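# Hang the held hanger on the rail by hook

## Task

The right gripper starts out holding a hanger: put it on the rack's rail so that it hangs by its hook. Any other hanger already on the rail must still be on it at the end. The rack is loose, so it must stay upright and in place; tipping it beyond a slight lean ends the attempt immediately as a failure. The result only counts if it holds without the robot supporting it, so open the gripper and move the arm away once the hanger hangs. Nothing may be pushed or dropped off the table.

## Robot and tools

Robot: two 6-joint arms, left_arm and right_arm, each ending in a two-finger gripper. These are just names; left_arm is mounted on the +y side. Joint order everywhere (rows and every per-joint list in a result) is waist, shoulder, elbow, wrist pitch, wrist yaw, wrist roll. Stated joint ranges in radians: waist -2.618 to 3.054, shoulder 0.000 to 3.142, elbow 0.000 to 3.142, wrist pitch -1.571 to 1.571, wrist yaw -1.571 to 1.571, wrist roll -2.094 to 2.094; the true ends may sit up to 0.036 rad off these.

Scene frame: shared by both arms, origin on the tabletop midway between them, +x out over the table, +z up. A gripper's fingers extend along its own +z and close along its own y. The reported end_effector_position is the point between the pads, roughly 1 cm behind the tips, and may be somewhat wrong at long reach.

The row: every motion command uses a row of 14 numbers, each in [-1, 1], covering both arms even if one stays still: left_arm waist, shoulder, elbow, wrist pitch, wrist yaw, wrist roll, grip; then the same seven for right_arm. The six joint numbers are scaled offsets, not angles: 1.0 equals 1.202 rad waist, 1.258 shoulder, 1.238 elbow, 2.073 wrist pitch, 2.022 wrist yaw and wrist roll. The grip number is an absolute setting: +1 fully open, -1 closed; pads touch near -0.94, and each mm of object width adds about 0.0208. To keep a grip, resend the same grip number every row.

execute_actions(actions): a list of actions; each action is a table of up to 15 rows, one per 1/30 s control step, and a short table repeats its last row to fill 15 steps (0.5 s). Joint offsets are measured from the angles the arm had when that action began (for the first action, the last reported angles), not from the previous row. If an action would push any joint more than 0.036 rad beyond its range end, it is rejected for both arms; a malformed call or a bad first action means nothing runs. An empty list just returns state and images.

move(target, speed, blocking): target is one 14-number row as above, its offsets taken from the Joint positions of the latest result that printed them. All joints travel proportionally so they arrive together, usually on a curved gripper path, lasting between 0.5 and 10 s. speed (rad/s, 0.01 to 2, default 0.5) caps the joint with the longest travel. Moves ignore obstacles and the other arm; faster moves and targets set beyond a contact both hit harder. blocking=false returns after 0.5 s while motion continues; use wait(0) to check, and wait or stop before sending anything else. The extra "move:" line reports the outcome (done, off_target, moving, held, fault), limits=held or limits=none, and each arm's joint furthest from target.

wait(seconds): 0 to 10 s, arms keep their last command; ends early if a running move finishes. stop(): brakes a running move, needing some distance; fingers continue. zoom_image(camera, region): region [x0, y0, x1, y1] in pixels, at most 504x504, from cam_high, cam_low, cam_left_wrist or cam_right_wrist (all 504x504). finished_scene(scene): ends the scene, given its number; irreversible, and the goal must still hold afterwards.

Results: each gives per-gripper position (m) and quaternion wxyz, Joint positions (rad, plus opening in m: 0.093 open to 0.000 closed, about 1 mm error), Joint velocities, Joint targets (what joints are currently driven toward), torques (offset and noisy), grip_measured on the -1..+1 scale (up to 0.02 bias), and for action calls, joint readings at some steps with HELD marking steps held back. "joint sent to its limit" means a joint was clipped at its real end. "joint command not followed" means the clearance check altered targets. FAULT or OVER-TEMPERATURE FAULT means an arm stopped; MOTOR HOT warns from 75 °C, with stops at 90 and 100 °C (at 100 the arm drops).

Motion limits: per step each target stays within 0.202 (waist), 0.258 (shoulder), 0.238 (elbow), 0.573 (wrist pitch), 0.522 (yaw, roll) rad of the measured angle, and targets are scaled back if they would shift the gripper over 70 mm, so big changes take several actions. Friction can leave a joint about 0.031 rad short, and tiny commands may not move it. The robot keeps its last command while you are composing the next call.

Avoid: tipping or shoving the rack, knocking the other hanger off the rail, dropping the held hanger or anything off the table, arms colliding, fast contact, and finishing while the gripper still supports the hanger. A brief external push on loose objects can occur.

Each tool is called after "Request:" by a JSON object that holds its "api" and its "payload", one argument or row to a line.

## Session

Request:
{"api": "execute_actions", "payload": {
  "actions": []
}}

Scene clock: 0.00 s.
left_arm: end_effector_position=(+0.3832, +0.2841, +0.4062) grip_measured=+0.986 end_effector_quat_wxyz=(+0.713, +0.000, +0.701, -0.007) | right_arm: end_effector_position=(+0.2489, +0.0673, +0.3900) grip_measured=-0.800 end_effector_quat_wxyz=(+0.576, -0.131, +0.803, +0.083)
Joint names: [waist, shoulder, elbow, wrist pitch, wrist yaw, wrist roll]
Joint positions: left_arm=[-0.01   1.039  1.044  0.012  0.012 -0.01   0.093] | right_arm=[ 1.024  1.451  1.625 -0.63   0.744  0.301  0.007]
Joint velocities: left_arm=[ 0.007  0.002  0.012  0.007  0.051 -0.022 -0.001] | right_arm=[ 0.022 -0.007 -0.002 -0.081 -0.022 -0.081 -0.   ]
Joint torques (N m, as the arm reports them, + toward a larger angle): no reading
Motor temperatures (°C, as the motors report them): left_arm=[35 33 33 33 34 32] | right_arm=[32 34 35 39 35 35]
Joint targets: left_arm=[-0.010 1.039 1.044 0.012 0.012 -0.010] | right_arm=[1.024 1.451 1.625 -0.620 0.744 0.301]

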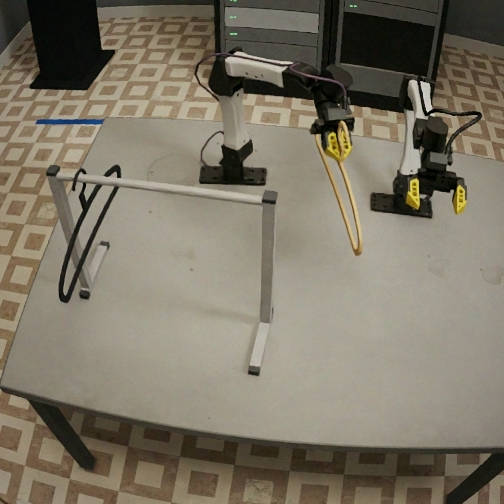

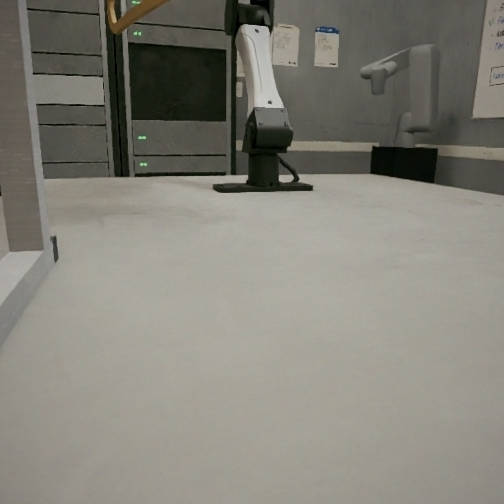

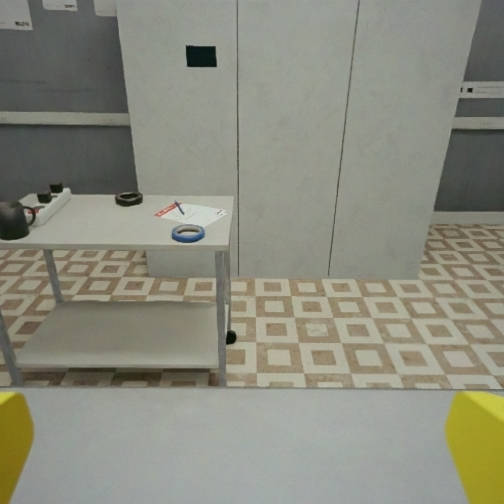

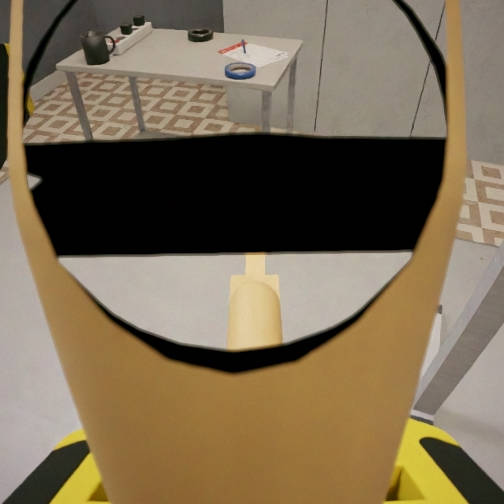

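Rack is slightly farther and lower. Same route, lower.

Request:
{"api": "move", "payload": {
  "target": [0,0,0,0,0,0,1,0,-0.36,-0.14,-0.09,0,0,-0.8]
}}

Request:
{"api": "move", "payload": {
  "target": [0.25,0,0,0,0.75,0,1,-0.36,0,0,0.015,0.2,0,-0.8],
  "speed": 1
}}

Request:
{"api": "move", "payload": {
  "target": [0,0,0,0,0,0,1,-0.5,0.15,0.13,0.05,-0.44,-0.09,-0.8]
}}

Scene clock: 6.30 s.
left_arm: end_effector_position=(+0.3832, +0.2841, +0.4071) grip_measured=+0.986 end_effector_quat_wxyz=(+0.714, +0.000, +0.700, -0.007) | right_arm: end_effector_position=(+0.1856, -0.0570, +0.4239) grip_measured=-0.798 end_effector_quat_wxyz=(+0.592, -0.115, +0.790, +0.108)
Joint names: [waist, shoulder, elbow, wrist pitch, wrist yaw, wrist roll]
Joint positions: left_arm=[-0.01   1.039  1.044  0.016  0.012 -0.01   0.093] | right_arm=[ 1.024  1.009  1.461 -0.833  0.741  0.301  0.007]
Joint velocities: left_arm=[ 0.002  0.007  0.007 -0.007 -0.022  0.037  0.001] | right_arm=[ 0.007  0.007  0.002 -0.007 -0.007 -0.066  0.001]
Joint torques (N m, as the arm reports them, + toward a larger angle): left_arm=[-0.1  -3.86  9.9   2.1   0.   -0.06] | right_arm=[ 0.37 -2.16  5.34  2.01  0.22  0.13]
Motor temperatures (°C, as the motors report them): left_arm=[35 33 34 35 34 32] | right_arm=[32 35 36 42 35 35]
Joint targets: left_arm=[-0.010 1.039 1.044 0.012 0.012 -0.010] | right_arm=[1.024 0.998 1.452 -0.817 0.744 0.301]
move: done; limits=none; left_arm: farthest joint: the wrist pitch, 0.004 radians from its target (0.002 radians at the start); right_arm: farthest joint: the wrist pitch, 0.017 radians from its target (0.182 radians at the start)

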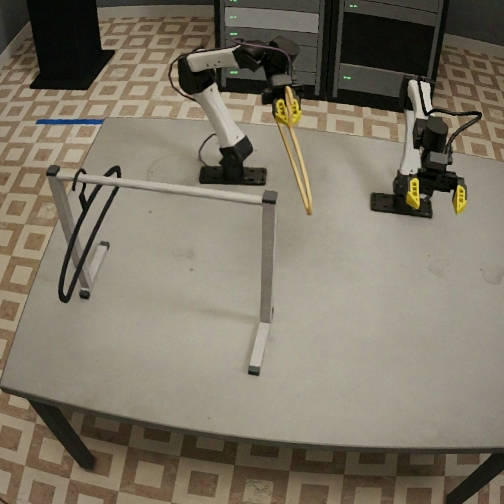

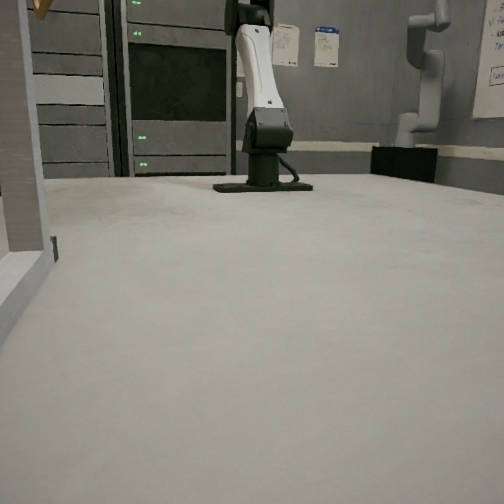

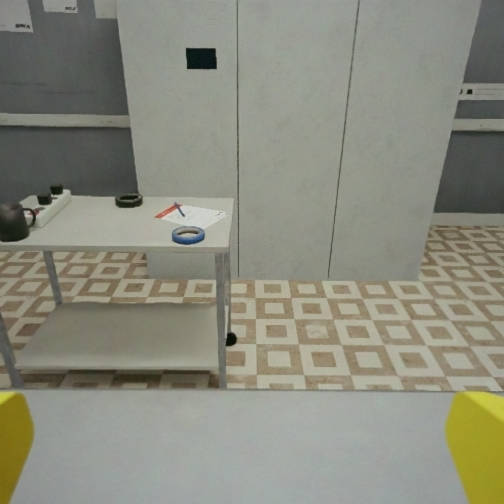

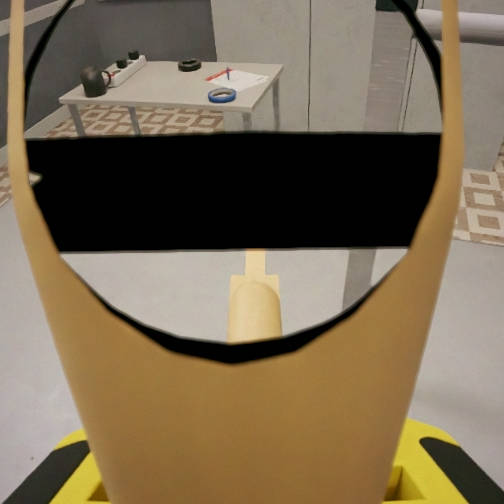

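Scene clock: 8.77 s.
left_arm: end_effector_position=(+0.2621, +0.1848, +0.4040) grip_measured=+0.986 end_effector_quat_wxyz=(+0.580, +0.413, +0.574, -0.406) | right_arm: end_effector_position=(+0.2263, -0.2218, +0.4434) grip_measured=-0.798 end_effector_quat_wxyz=(+0.626, +0.161, +0.744, -0.167)
Joint names: [waist, shoulder, elbow, wrist pitch, wrist yaw, wrist roll]
Joint positions: left_arm=[ 0.277  1.039  1.044  0.018  1.522 -0.01   0.093] | right_arm=[ 0.605  1.009  1.461 -0.833  1.13   0.301  0.007]
Joint velocities: left_arm=[ 0.007 -0.002 -0.017  0.022  0.051  0.037  0.   ] | right_arm=[-0.012 -0.002  0.002  0.081  0.007 -0.095  0.   ]
Joint torques (N m, as the arm reports them, + toward a larger angle): left_arm=[ 1.12 -3.09  9.15  1.38  0.1  -0.05] | right_arm=[-0.75 -0.95  5.82  1.93  0.38  0.14]
Motor temperatures (°C, as the motors report them): left_arm=[35 33 35 36 34 32] | right_arm=[32 35 36 42 35 35]
Joint targets: left_arm=[0.291 1.039 1.044 0.016 1.529 -0.010] | right_arm=[0.592 1.009 1.461 -0.802 1.145 0.301]
move: off_target (right_arm); limits=none; left_arm: farthest joint: the waist, 0.014 radians from its target (0.300 radians at the start); right_arm: farthest joint: the wrist pitch, 0.031 radians from its target (0.031 radians at the start)

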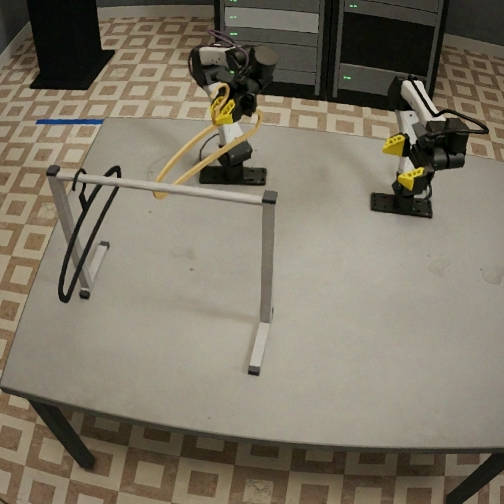

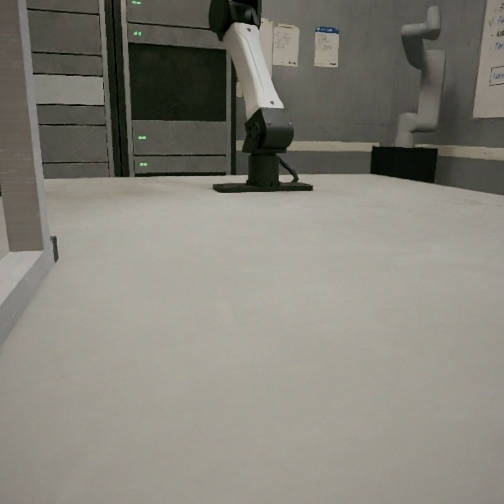

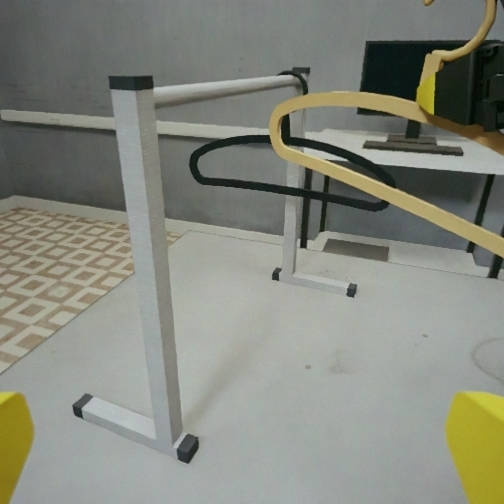

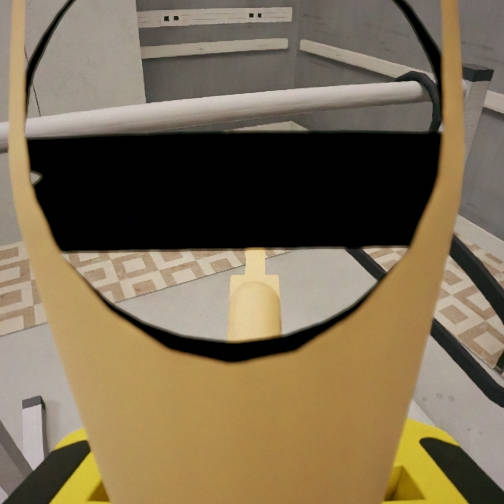

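Scene clock: 11.33 s.
left_arm: end_effector_position=(+0.2621, +0.1848, +0.4040) grip_measured=+0.986 end_effector_quat_wxyz=(+0.580, +0.413, +0.574, -0.406) | right_arm: end_effector_position=(+0.3141, -0.2442, +0.4271) grip_measured=-0.798 end_effector_quat_wxyz=(+0.572, +0.082, +0.815, -0.039)
Joint names: [waist, shoulder, elbow, wrist pitch, wrist yaw, wrist roll]
Joint positions: left_arm=[ 0.277  1.039  1.044  0.018  1.522 -0.01   0.093] | right_arm=[ 0.016  1.186  1.596 -0.771  0.247  0.125  0.007]
Joint velocities: left_arm=[-0.002  0.012 -0.002 -0.139  0.022 -0.081  0.001] | right_arm=[-0.017  0.002 -0.002  0.051 -0.037 -0.081  0.   ]
Joint torques (N m, as the arm reports them, + toward a larger angle): left_arm=[ 0.08 -2.98  9.15  1.39  0.   -0.06] | right_arm=[-0.76 -2.34  8.23  2.44  0.02  0.08]
Motor temperatures (°C, as the motors report them): left_arm=[35 33 35 36 34 32] | right_arm=[32 35 36 43 35 35]
Joint targets: left_arm=[0.277 1.039 1.044 0.018 1.522 -0.010] | right_arm=[0.003 1.198 1.622 -0.730 0.240 0.119]
move: off_target (right_arm); limits=none; left_arm: farthest joint: the waist, 0.000 radians from its target (0.000 radians at the start); right_arm: farthest joint: the wrist pitch, 0.042 radians from its target (0.104 radians at the start)

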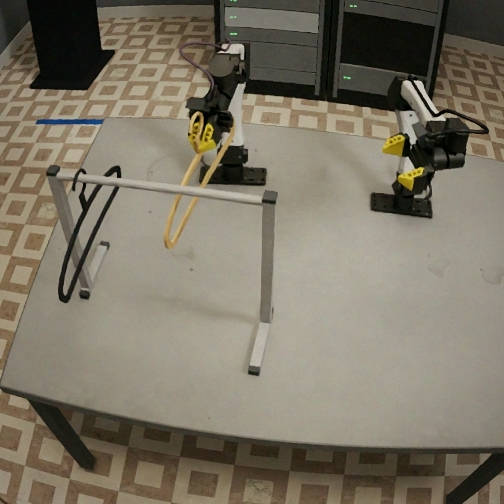

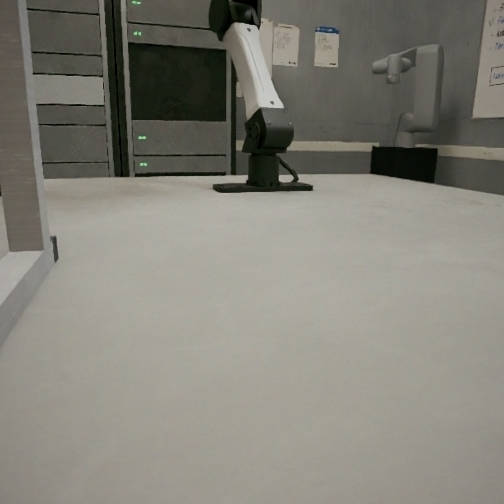

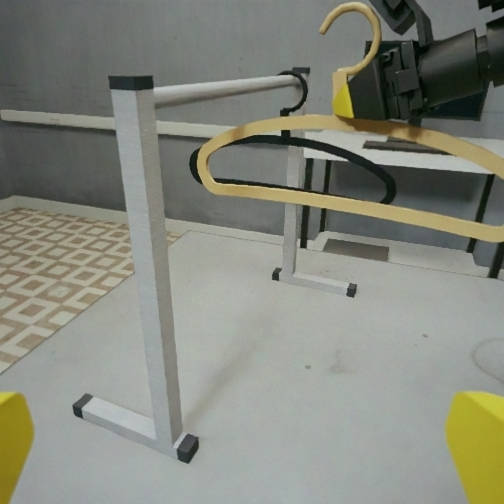

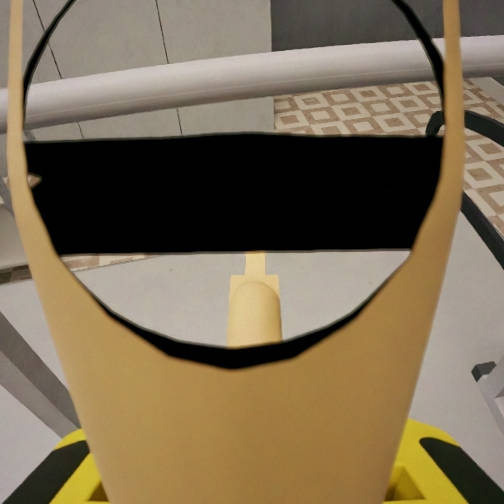

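Request:
{"api": "move", "payload": {
  "target": [0,0,0,0,0,0,1,0,0.02,-0.16,0.125,0,0,-0.8],
  "speed": 0.3
}}

Request:
{"api": "move", "payload": {
  "target": [0,0,0,0,0,0,1,0,0.19,0.16,0.045,0,0,-0.8],
  "speed": 0.2
}}

Scene clock: 24.53 s.
left_arm: end_effector_position=(+0.2621, +0.1848, +0.4040) grip_measured=+0.986 end_effector_quat_wxyz=(+0.580, +0.413, +0.574, -0.406) | right_arm: end_effector_position=(+0.3465, -0.2410, +0.3843) grip_measured=-0.798 end_effector_quat_wxyz=(+0.574, +0.083, +0.814, -0.038)
Joint names: [waist, shoulder, elbow, wrist pitch, wrist yaw, wrist roll]
Joint positions: left_arm=[ 0.277  1.039  1.044  0.018  1.522 -0.01   0.093] | right_arm=[ 0.016  1.205  1.403 -0.554  0.246  0.125  0.007]
Joint velocities: left_arm=[-0.002 -0.007  0.007 -0.066 -0.037 -0.037 -0.   ] | right_arm=[ 0.012  0.007 -0.012  0.022  0.007  0.007 -0.   ]
Joint torques (N m, as the arm reports them, + toward a larger angle): left_arm=[-0.12 -2.98  9.09  1.38 -0.02 -0.08] | right_arm=[ 0.29 -3.89  6.6   2.44  0.09  0.14]
Motor temperatures (°C, as the motors report them): left_arm=[35 33 36 36 34 32] | right_arm=[32 35 39 47 35 35]
Joint targets: left_arm=[0.277 1.039 1.044 0.018 1.522 -0.010] | right_arm=[0.016 1.211 1.398 -0.512 0.247 0.125]
move: off_target (right_arm); limits=none; left_arm: farthest joint: the waist, 0.000 radians from its target (0.000 radians at the start); right_arm: farthest joint: the wrist pitch, 0.042 radians from its target (0.259 radians at the start)

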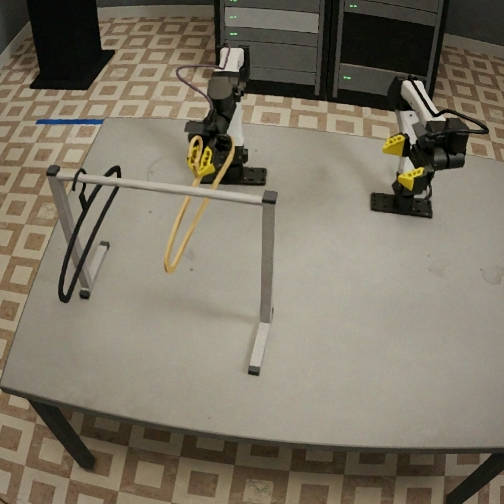

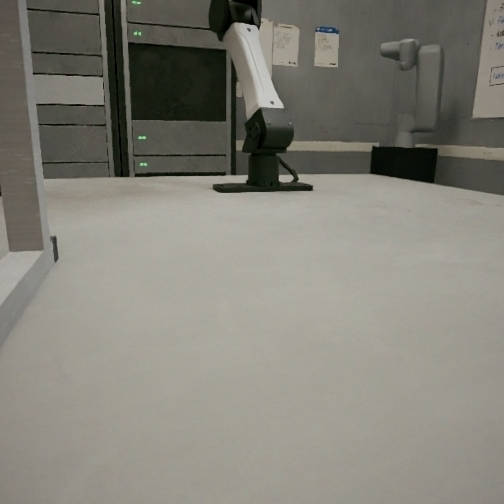

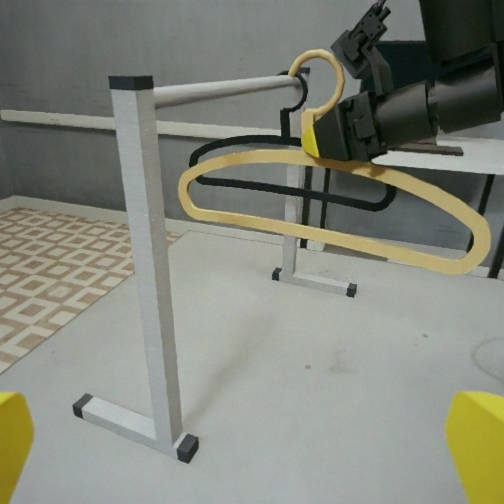

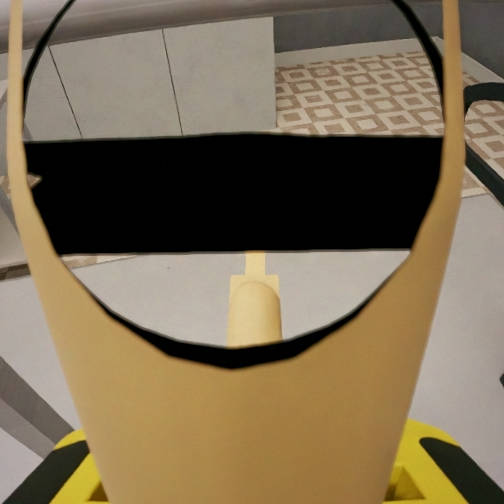

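Scene clock: 26.13 s.
left_arm: end_effector_position=(+0.2621, +0.1848, +0.4040) grip_measured=+0.986 end_effector_quat_wxyz=(+0.580, +0.413, +0.574, -0.406) | right_arm: end_effector_position=(+0.4107, -0.2349, +0.3834) grip_measured=-0.798 end_effector_quat_wxyz=(+0.570, +0.082, +0.816, -0.039)
Joint names: [waist, shoulder, elbow, wrist pitch, wrist yaw, wrist roll]
Joint positions: left_arm=[ 0.277  1.039  1.044  0.018  1.522 -0.01   0.093] | right_arm=[ 0.016  1.437  1.574 -0.502  0.246  0.125  0.007]
Joint velocities: left_arm=[-0.012  0.002 -0.017  0.066 -0.022 -0.066  0.001] | right_arm=[-0.007  0.007 -0.002  0.037 -0.022  0.081  0.001]
Joint torques (N m, as the arm reports them, + toward a larger angle): left_arm=[-0.17 -2.94  9.16  1.37 -0.04 -0.05] | right_arm=[ 0.36 -6.47  9.11  2.45  0.07  0.14]
Motor temperatures (°C, as the motors report them): left_arm=[35 33 37 36 34 32] | right_arm=[32 35 39 47 35 35]
Joint targets: left_arm=[0.277 1.039 1.044 0.018 1.522 -0.010] | right_arm=[0.016 1.444 1.601 -0.461 0.246 0.125]
move: off_target (right_arm); limits=none; left_arm: farthest joint: the waist, 0.000 radians from its target (0.000 radians at the start); right_arm: farthest joint: the wrist pitch, 0.042 radians from its target (0.093 radians at the start)

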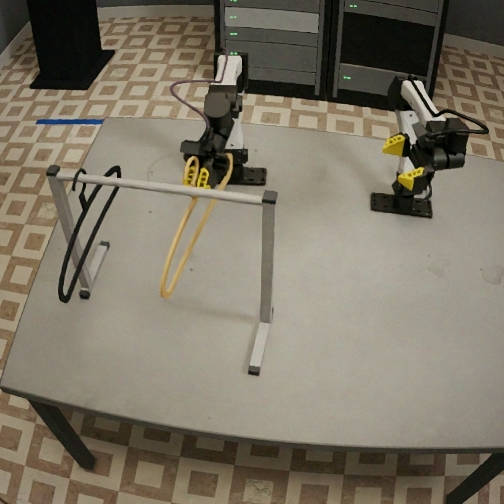

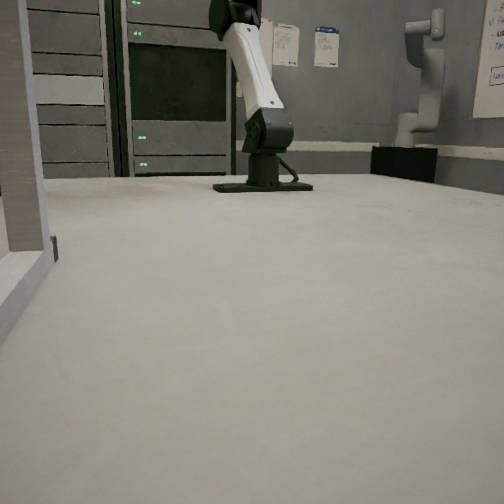

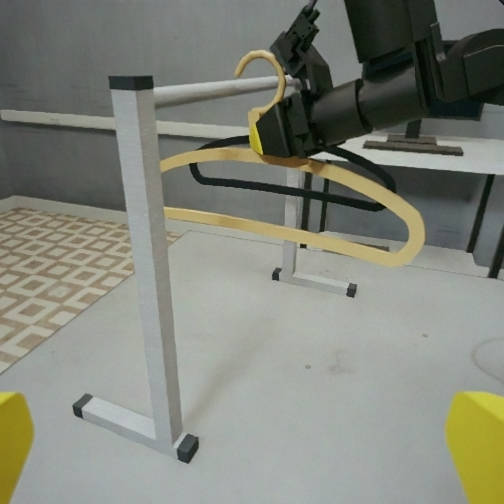

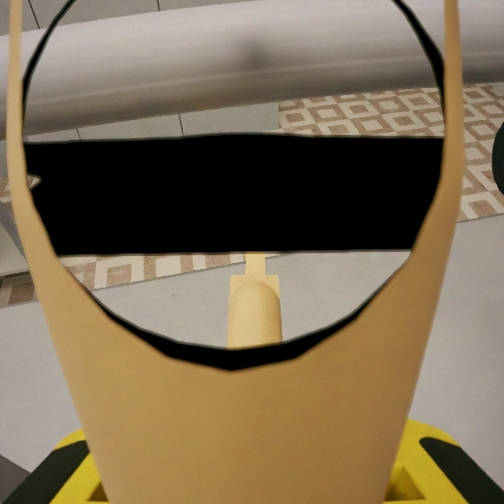

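Request:
{"api": "move", "payload": {
  "target": [0,0,0,0,0,0,1,0,0.13,0.175,0.005,0,0,-0.8],
  "speed": 0.1
}}

Request:
{"api": "zoom_image", "payload": {
  "camera": "cam_left_wrist",
  "region": [130, 20, 370, 200]
}}

Request:
{"api": "zoom_image", "payload": {
  "camera": "cam_high",
  "region": [130, 120, 270, 260]
}}

Scene clock: 31.57 s.
left_arm: end_effector_position=(+0.2621, +0.1848, +0.4040) grip_measured=+0.986 end_effector_quat_wxyz=(+0.580, +0.413, +0.574, -0.406) | right_arm: end_effector_position=(+0.4494, -0.2312, +0.3937) grip_measured=-0.798 end_effector_quat_wxyz=(+0.572, +0.082, +0.815, -0.038)
Joint names: [waist, shoulder, elbow, wrist pitch, wrist yaw, wrist roll]
Joint positions: left_arm=[ 0.277  1.039  1.044  0.018  1.522 -0.01   0.093] | right_arm=[ 0.016  1.595  1.763 -0.53   0.246  0.125  0.007]
Joint velocities: left_arm=[ 0.002  0.007  0.002 -0.037 -0.022  0.022  0.001] | right_arm=[-0.007  0.007  0.002 -0.022 -0.037 -0.022  0.001]
Joint torques (N m, as the arm reports them, + toward a larger angle): left_arm=[-0.12 -2.95  9.04  1.38  0.01 -0.07] | right_arm=[ 0.38 -8.26  9.16  2.39  0.09  0.15]
Motor temperatures (°C, as the motors report them): left_arm=[35 33 37 36 34 32] | right_arm=[32 36 40 48 35 35]
Joint targets: left_arm=[0.277 1.039 1.044 0.018 1.522 -0.010] | right_arm=[0.016 1.600 1.791 -0.492 0.246 0.125]
move: off_target (right_arm); limits=none; left_arm: farthest joint: the waist, 0.000 radians from its target (0.000 radians at the start); right_arm: farthest joint: the wrist pitch, 0.038 radians from its target (0.010 radians at the start)

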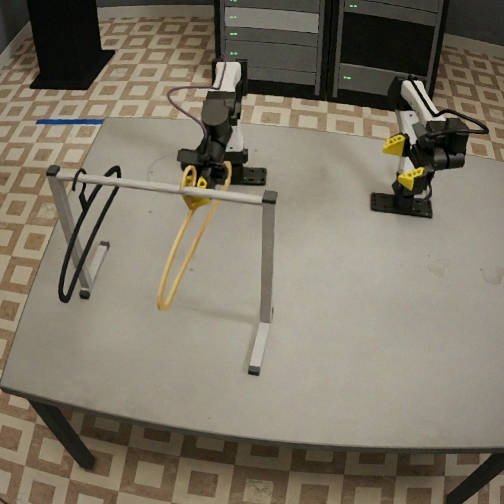

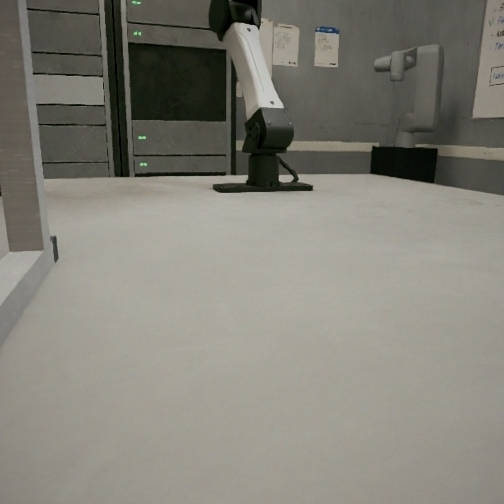

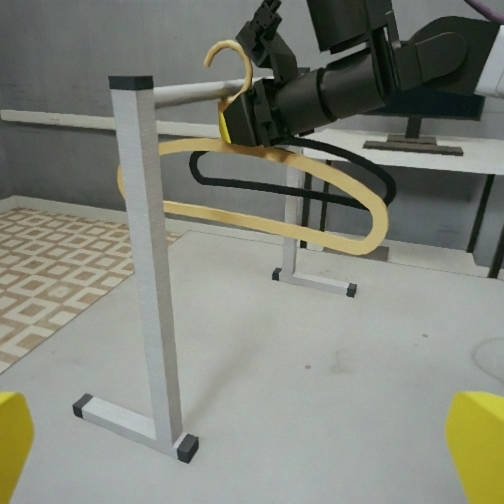

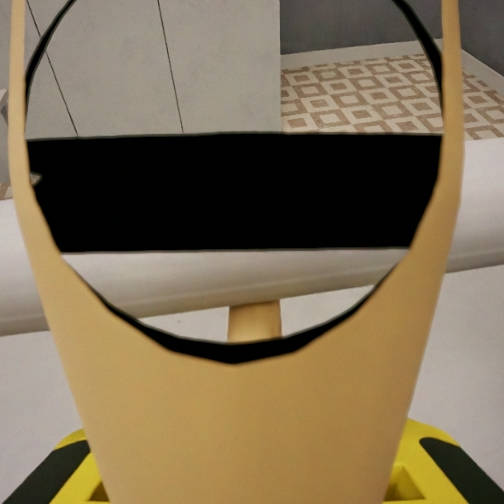

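Region (130, 20, 370, 200) of cam_left_wrist's 504x504 image, scaled by 2.100, with more detail than that image has; it fills the top 378 rows of this view, and the rest is white.

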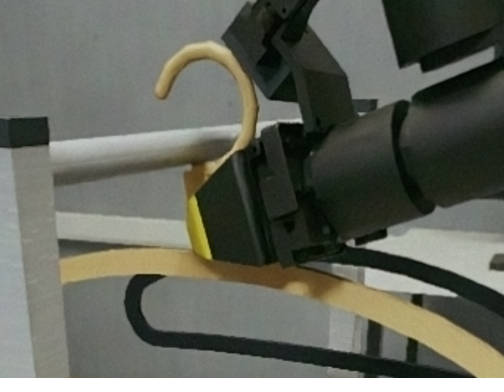

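Region (130, 120, 270, 260) of cam_high's 504x504 image, scaled by 3.600, with more detail than that image has.

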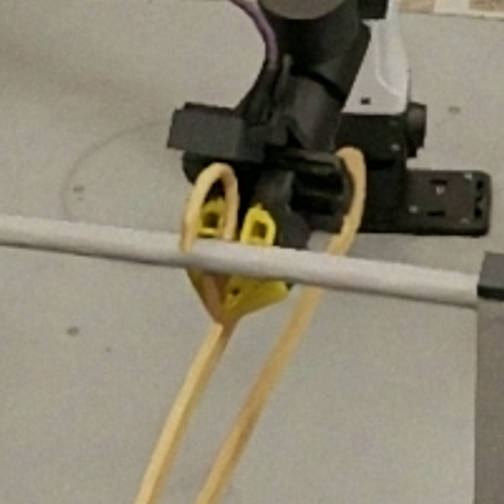

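Request:
{"api": "move", "payload": {
  "target": [0,0,0,0,0,0,1,0,0.025,-0.095,0.08,0,0,-0.8],
  "speed": 0.1
}}

Request:
{"api": "zoom_image", "payload": {
  "camera": "cam_high",
  "region": [130, 120, 270, 260]
}}

Scene clock: 36.33 s.
left_arm: end_effector_position=(+0.2621, +0.1848, +0.4040) grip_measured=+0.986 end_effector_quat_wxyz=(+0.580, +0.413, +0.574, -0.406) | right_arm: end_effector_position=(+0.4657, -0.2297, +0.3606) grip_measured=-0.798 end_effector_quat_wxyz=(+0.569, +0.082, +0.817, -0.039)
Joint names: [waist, shoulder, elbow, wrist pitch, wrist yaw, wrist roll]
Joint positions: left_arm=[ 0.277  1.039  1.044  0.018  1.522 -0.01   0.093] | right_arm=[ 0.016  1.617  1.653 -0.405  0.246  0.125  0.007]
Joint velocities: left_arm=[ 0.002  0.007 -0.007 -0.022 -0.037  0.022 -0.001] | right_arm=[ 0.027  0.007 -0.012  0.066  0.066  0.051  0.   ]
Joint torques (N m, as the arm reports them, + toward a larger angle): left_arm=[-0.2  -2.97  9.05  1.37  0.   -0.07] | right_arm=[ 0.27 -8.63  6.75  2.42  0.11  0.16]
Motor temperatures (°C, as the motors report them): left_arm=[35 33 37 37 34 32] | right_arm=[32 36 40 49 35 35]
Joint targets: left_arm=[0.277 1.039 1.044 0.018 1.522 -0.010] | right_arm=[0.016 1.626 1.646 -0.364 0.246 0.125]
move: off_target (right_arm); limits=none; left_arm: farthest joint: the waist, 0.000 radians from its target (0.000 radians at the start); right_arm: farthest joint: the wrist pitch, 0.041 radians from its target (0.166 radians at the start)

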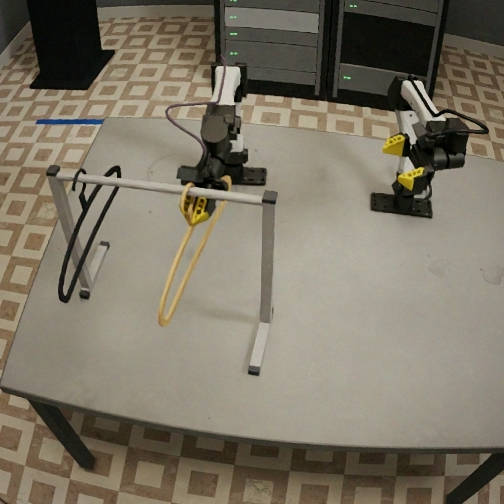

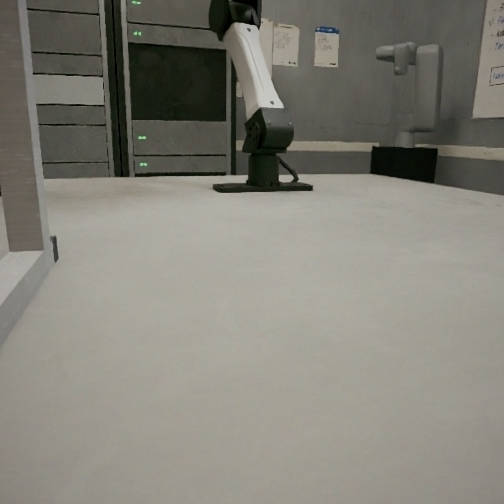

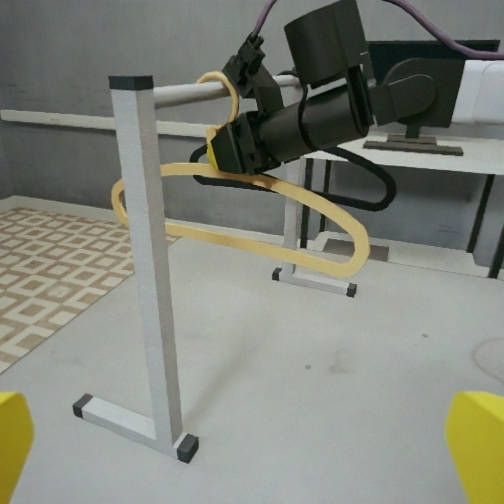

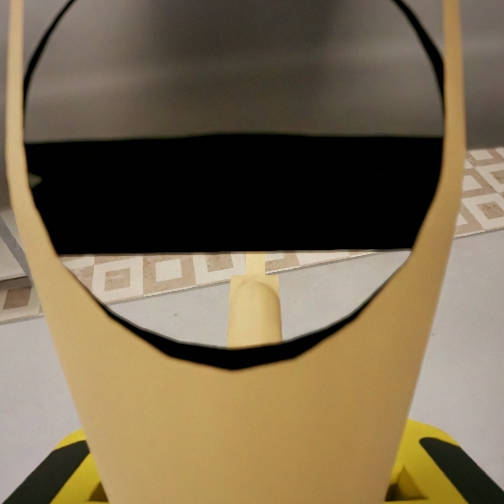

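Region (130, 120, 270, 260) of cam_high's 504x504 image, scaled by 3.600, with more detail than that image has.

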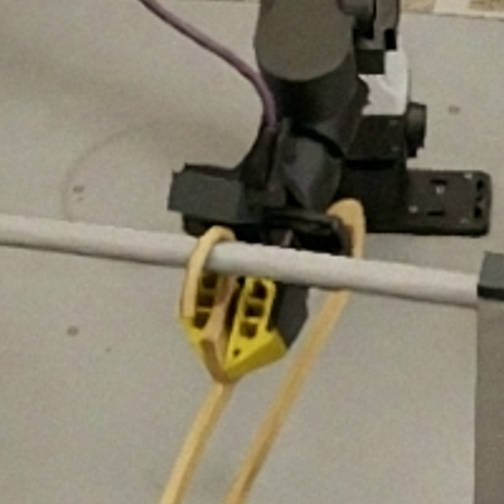

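Request:
{"api": "move", "payload": {
  "target": [0,0,0,0,0,0,1,0,0,0,0.02,0,0,0.2]
}}

Request:
{"api": "move", "payload": {
  "target": [0,0,0,0,0,0,1,0,-0.3,-0.22,-0.04,0,0,0.2],
  "speed": 0.3
}}

Request:
{"api": "move", "payload": {
  "target": [0,0,0,0,0,0,1,0,-0.5,-0.15,-0.18,0,0,0.2]
}}

Scene clock: 39.93 s.
left_arm: end_effector_position=(+0.2621, +0.1848, +0.4040) grip_measured=+0.986 end_effector_quat_wxyz=(+0.580, +0.413, +0.574, -0.406) | right_arm: end_effector_position=(+0.4675, -0.2295, +0.3654) grip_measured=+0.198 end_effector_quat_wxyz=(+0.578, +0.083, +0.811, -0.037)
Joint names: [waist, shoulder, elbow, wrist pitch, wrist yaw, wrist roll]
Joint positions: left_arm=[ 0.277  1.039  1.044  0.018  1.522 -0.01   0.093] | right_arm=[ 0.016  1.617  1.653 -0.384  0.246  0.125  0.055]
Joint velocities: left_arm=[-0.002 -0.007 -0.017  0.007  0.007  0.081  0.   ] | right_arm=[-0.007  0.007  0.007  0.022 -0.051  0.007  0.   ]
Joint torques (N m, as the arm reports them, + toward a larger angle): left_arm=[-0.2  -3.01  9.18  1.39 -0.04 -0.06] | right_arm=[ 0.37 -9.37  7.36  2.23  0.07  0.13]
Motor temperatures (°C, as the motors report them): left_arm=[35 33 38 37 34 32] | right_arm=[32 37 40 49 35 35]
Joint targets: left_arm=[0.277 1.039 1.044 0.018 1.522 -0.010] | right_arm=[0.016 1.617 1.653 -0.364 0.246 0.125]
move: done; limits=none; left_arm: farthest joint: the waist, 0.000 radians from its target (0.000 radians at the start); right_arm: farthest joint: the wrist pitch, 0.020 radians from its target (0.041 radians at the start)

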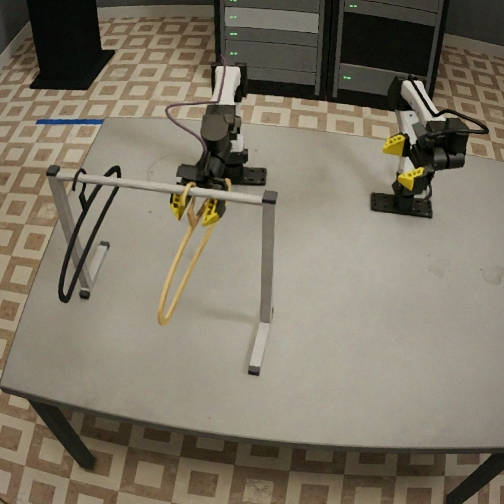

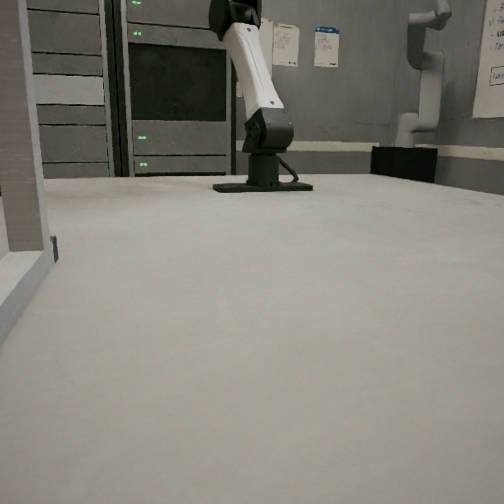

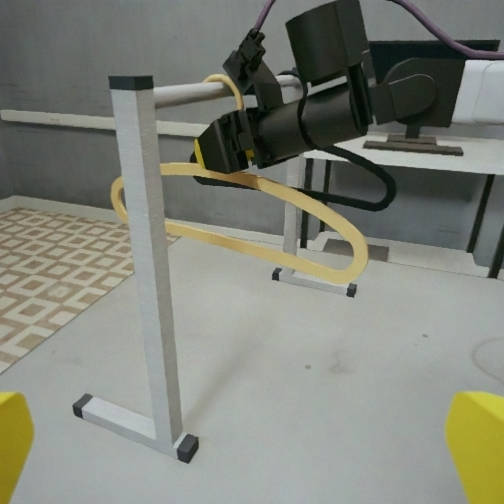

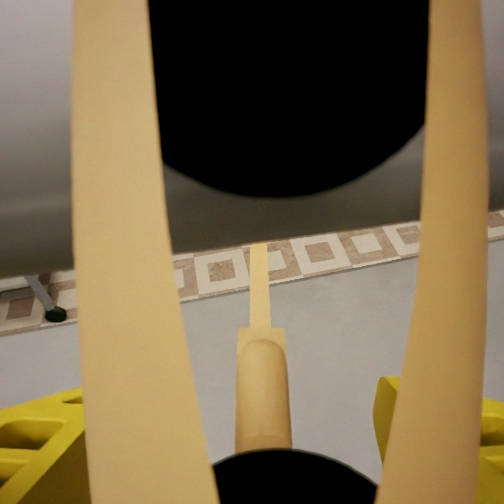

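Scene clock: 41.70 s.
left_arm: end_effector_position=(+0.2621, +0.1848, +0.4040) grip_measured=+0.986 end_effector_quat_wxyz=(+0.580, +0.413, +0.574, -0.406) | right_arm: end_effector_position=(+0.3675, -0.2390, +0.3822) grip_measured=+0.198 end_effector_quat_wxyz=(+0.586, +0.084, +0.805, -0.036)
Joint names: [waist, shoulder, elbow, wrist pitch, wrist yaw, wrist roll]
Joint positions: left_arm=[ 0.277  1.039  1.044  0.018  1.522 -0.01   0.093] | right_arm=[ 0.016  1.256  1.396 -0.465  0.246  0.125  0.055]
Joint velocities: left_arm=[ 0.007 -0.012  0.002  0.051  0.037 -0.022  0.001] | right_arm=[ 0.002 -0.007  0.002  0.051  0.007  0.022 -0.001]
Joint torques (N m, as the arm reports them, + toward a larger angle): left_arm=[-0.18 -2.88  9.17  1.36 -0.02 -0.05] | right_arm=[ 0.33 -6.67  5.99  2.04  0.07  0.14]
Motor temperatures (°C, as the motors report them): left_arm=[35 33 38 37 34 32] | right_arm=[32 37 40 49 35 35]
Joint targets: left_arm=[0.277 1.039 1.044 0.018 1.522 -0.010] | right_arm=[0.016 1.239 1.381 -0.466 0.246 0.125]
move: done; limits=none; left_arm: farthest joint: the waist, 0.000 radians from its target (0.000 radians at the start); right_arm: farthest joint: the shoulder, 0.017 radians from its target (0.377 radians at the start)

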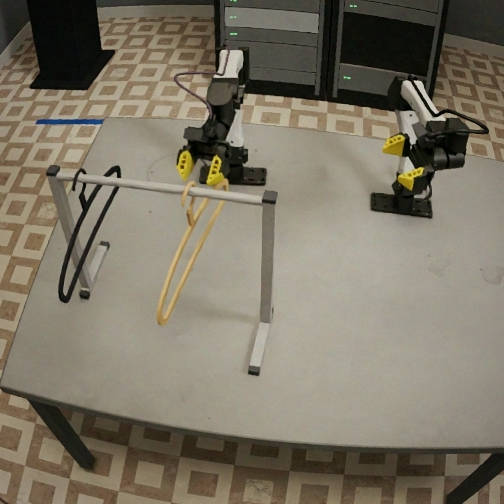

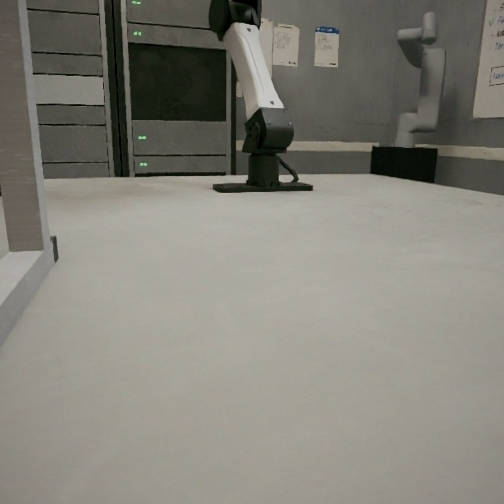

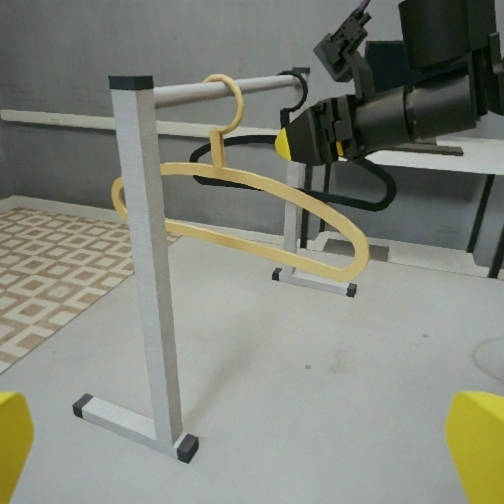

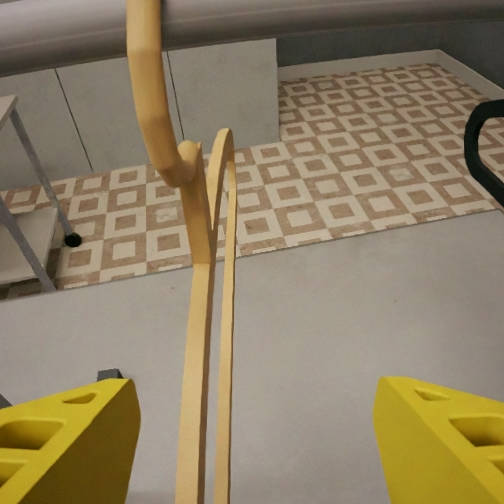

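Scene clock: 43.63 s.
left_arm: end_effector_position=(+0.2621, +0.1848, +0.4040) grip_measured=+0.986 end_effector_quat_wxyz=(+0.580, +0.413, +0.574, -0.406) | right_arm: end_effector_position=(+0.1787, -0.2570, +0.3991) grip_measured=+0.198 end_effector_quat_wxyz=(+0.618, +0.087, +0.781, -0.029)
Joint names: [waist, shoulder, elbow, wrist pitch, wrist yaw, wrist roll]
Joint positions: left_arm=[ 0.277  1.039  1.044  0.018  1.522 -0.01   0.093] | right_arm=[ 0.016  0.636  1.227 -0.836  0.246  0.125  0.055]
Joint velocities: left_arm=[-0.002  0.012 -0.002  0.022 -0.051 -0.007 -0.   ] | right_arm=[-0.012 -0.002  0.002 -0.007 -0.066 -0.066 -0.001]
Joint torques (N m, as the arm reports them, + toward a larger angle): left_arm=[-0.14 -3.08  9.15  1.36 -0.04 -0.08] | right_arm=[0.38 1.59 4.23 2.06 0.07 0.14]
Motor temperatures (°C, as the motors report them): left_arm=[35 33 38 37 34 32] | right_arm=[32 37 40 49 35 35]
Joint targets: left_arm=[0.277 1.039 1.044 0.018 1.522 -0.010] | right_arm=[0.016 0.627 1.210 -0.838 0.246 0.125]
move: done; limits=none; left_arm: farthest joint: the waist, 0.000 radians from its target (0.000 radians at the start); right_arm: farthest joint: the elbow, 0.017 radians from its target (0.185 radians at the start)

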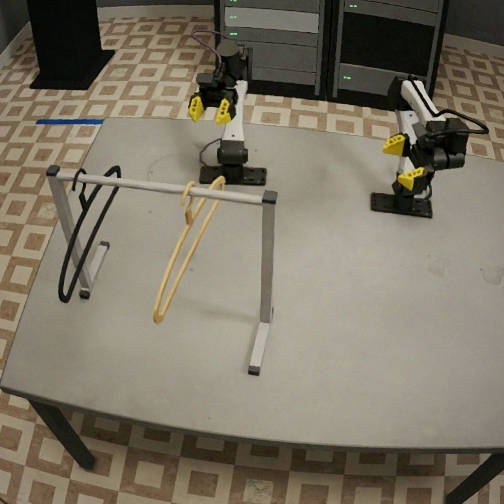

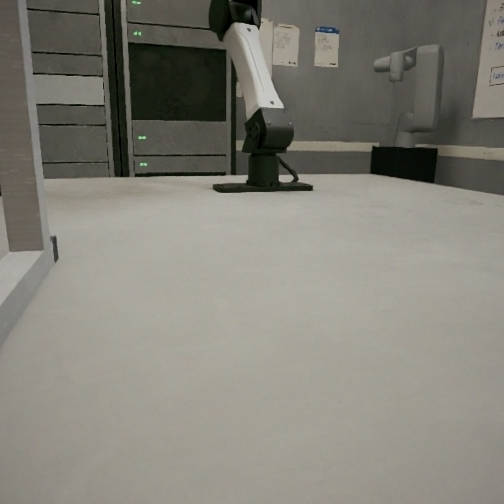

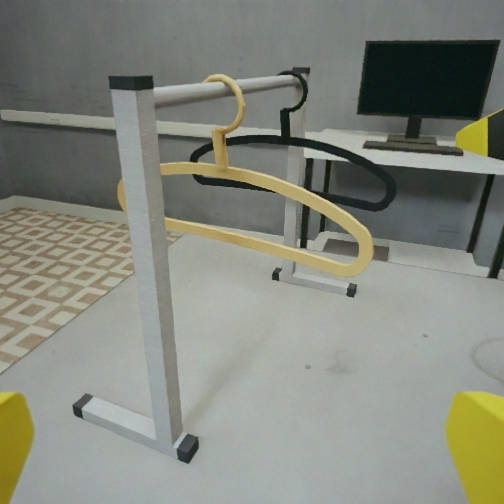

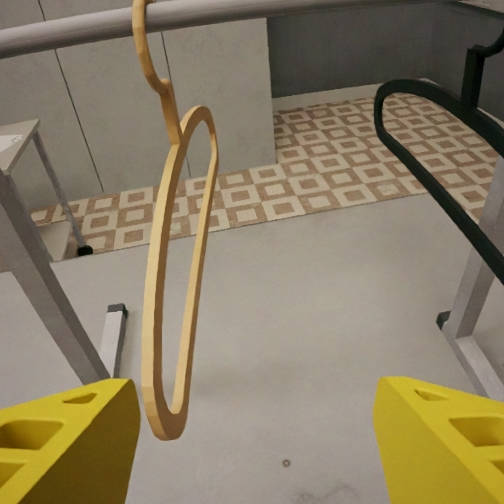

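Request:
{"api": "finished_scene", "payload": {
  "scene": 2
}}

The scene is finished: the task was done.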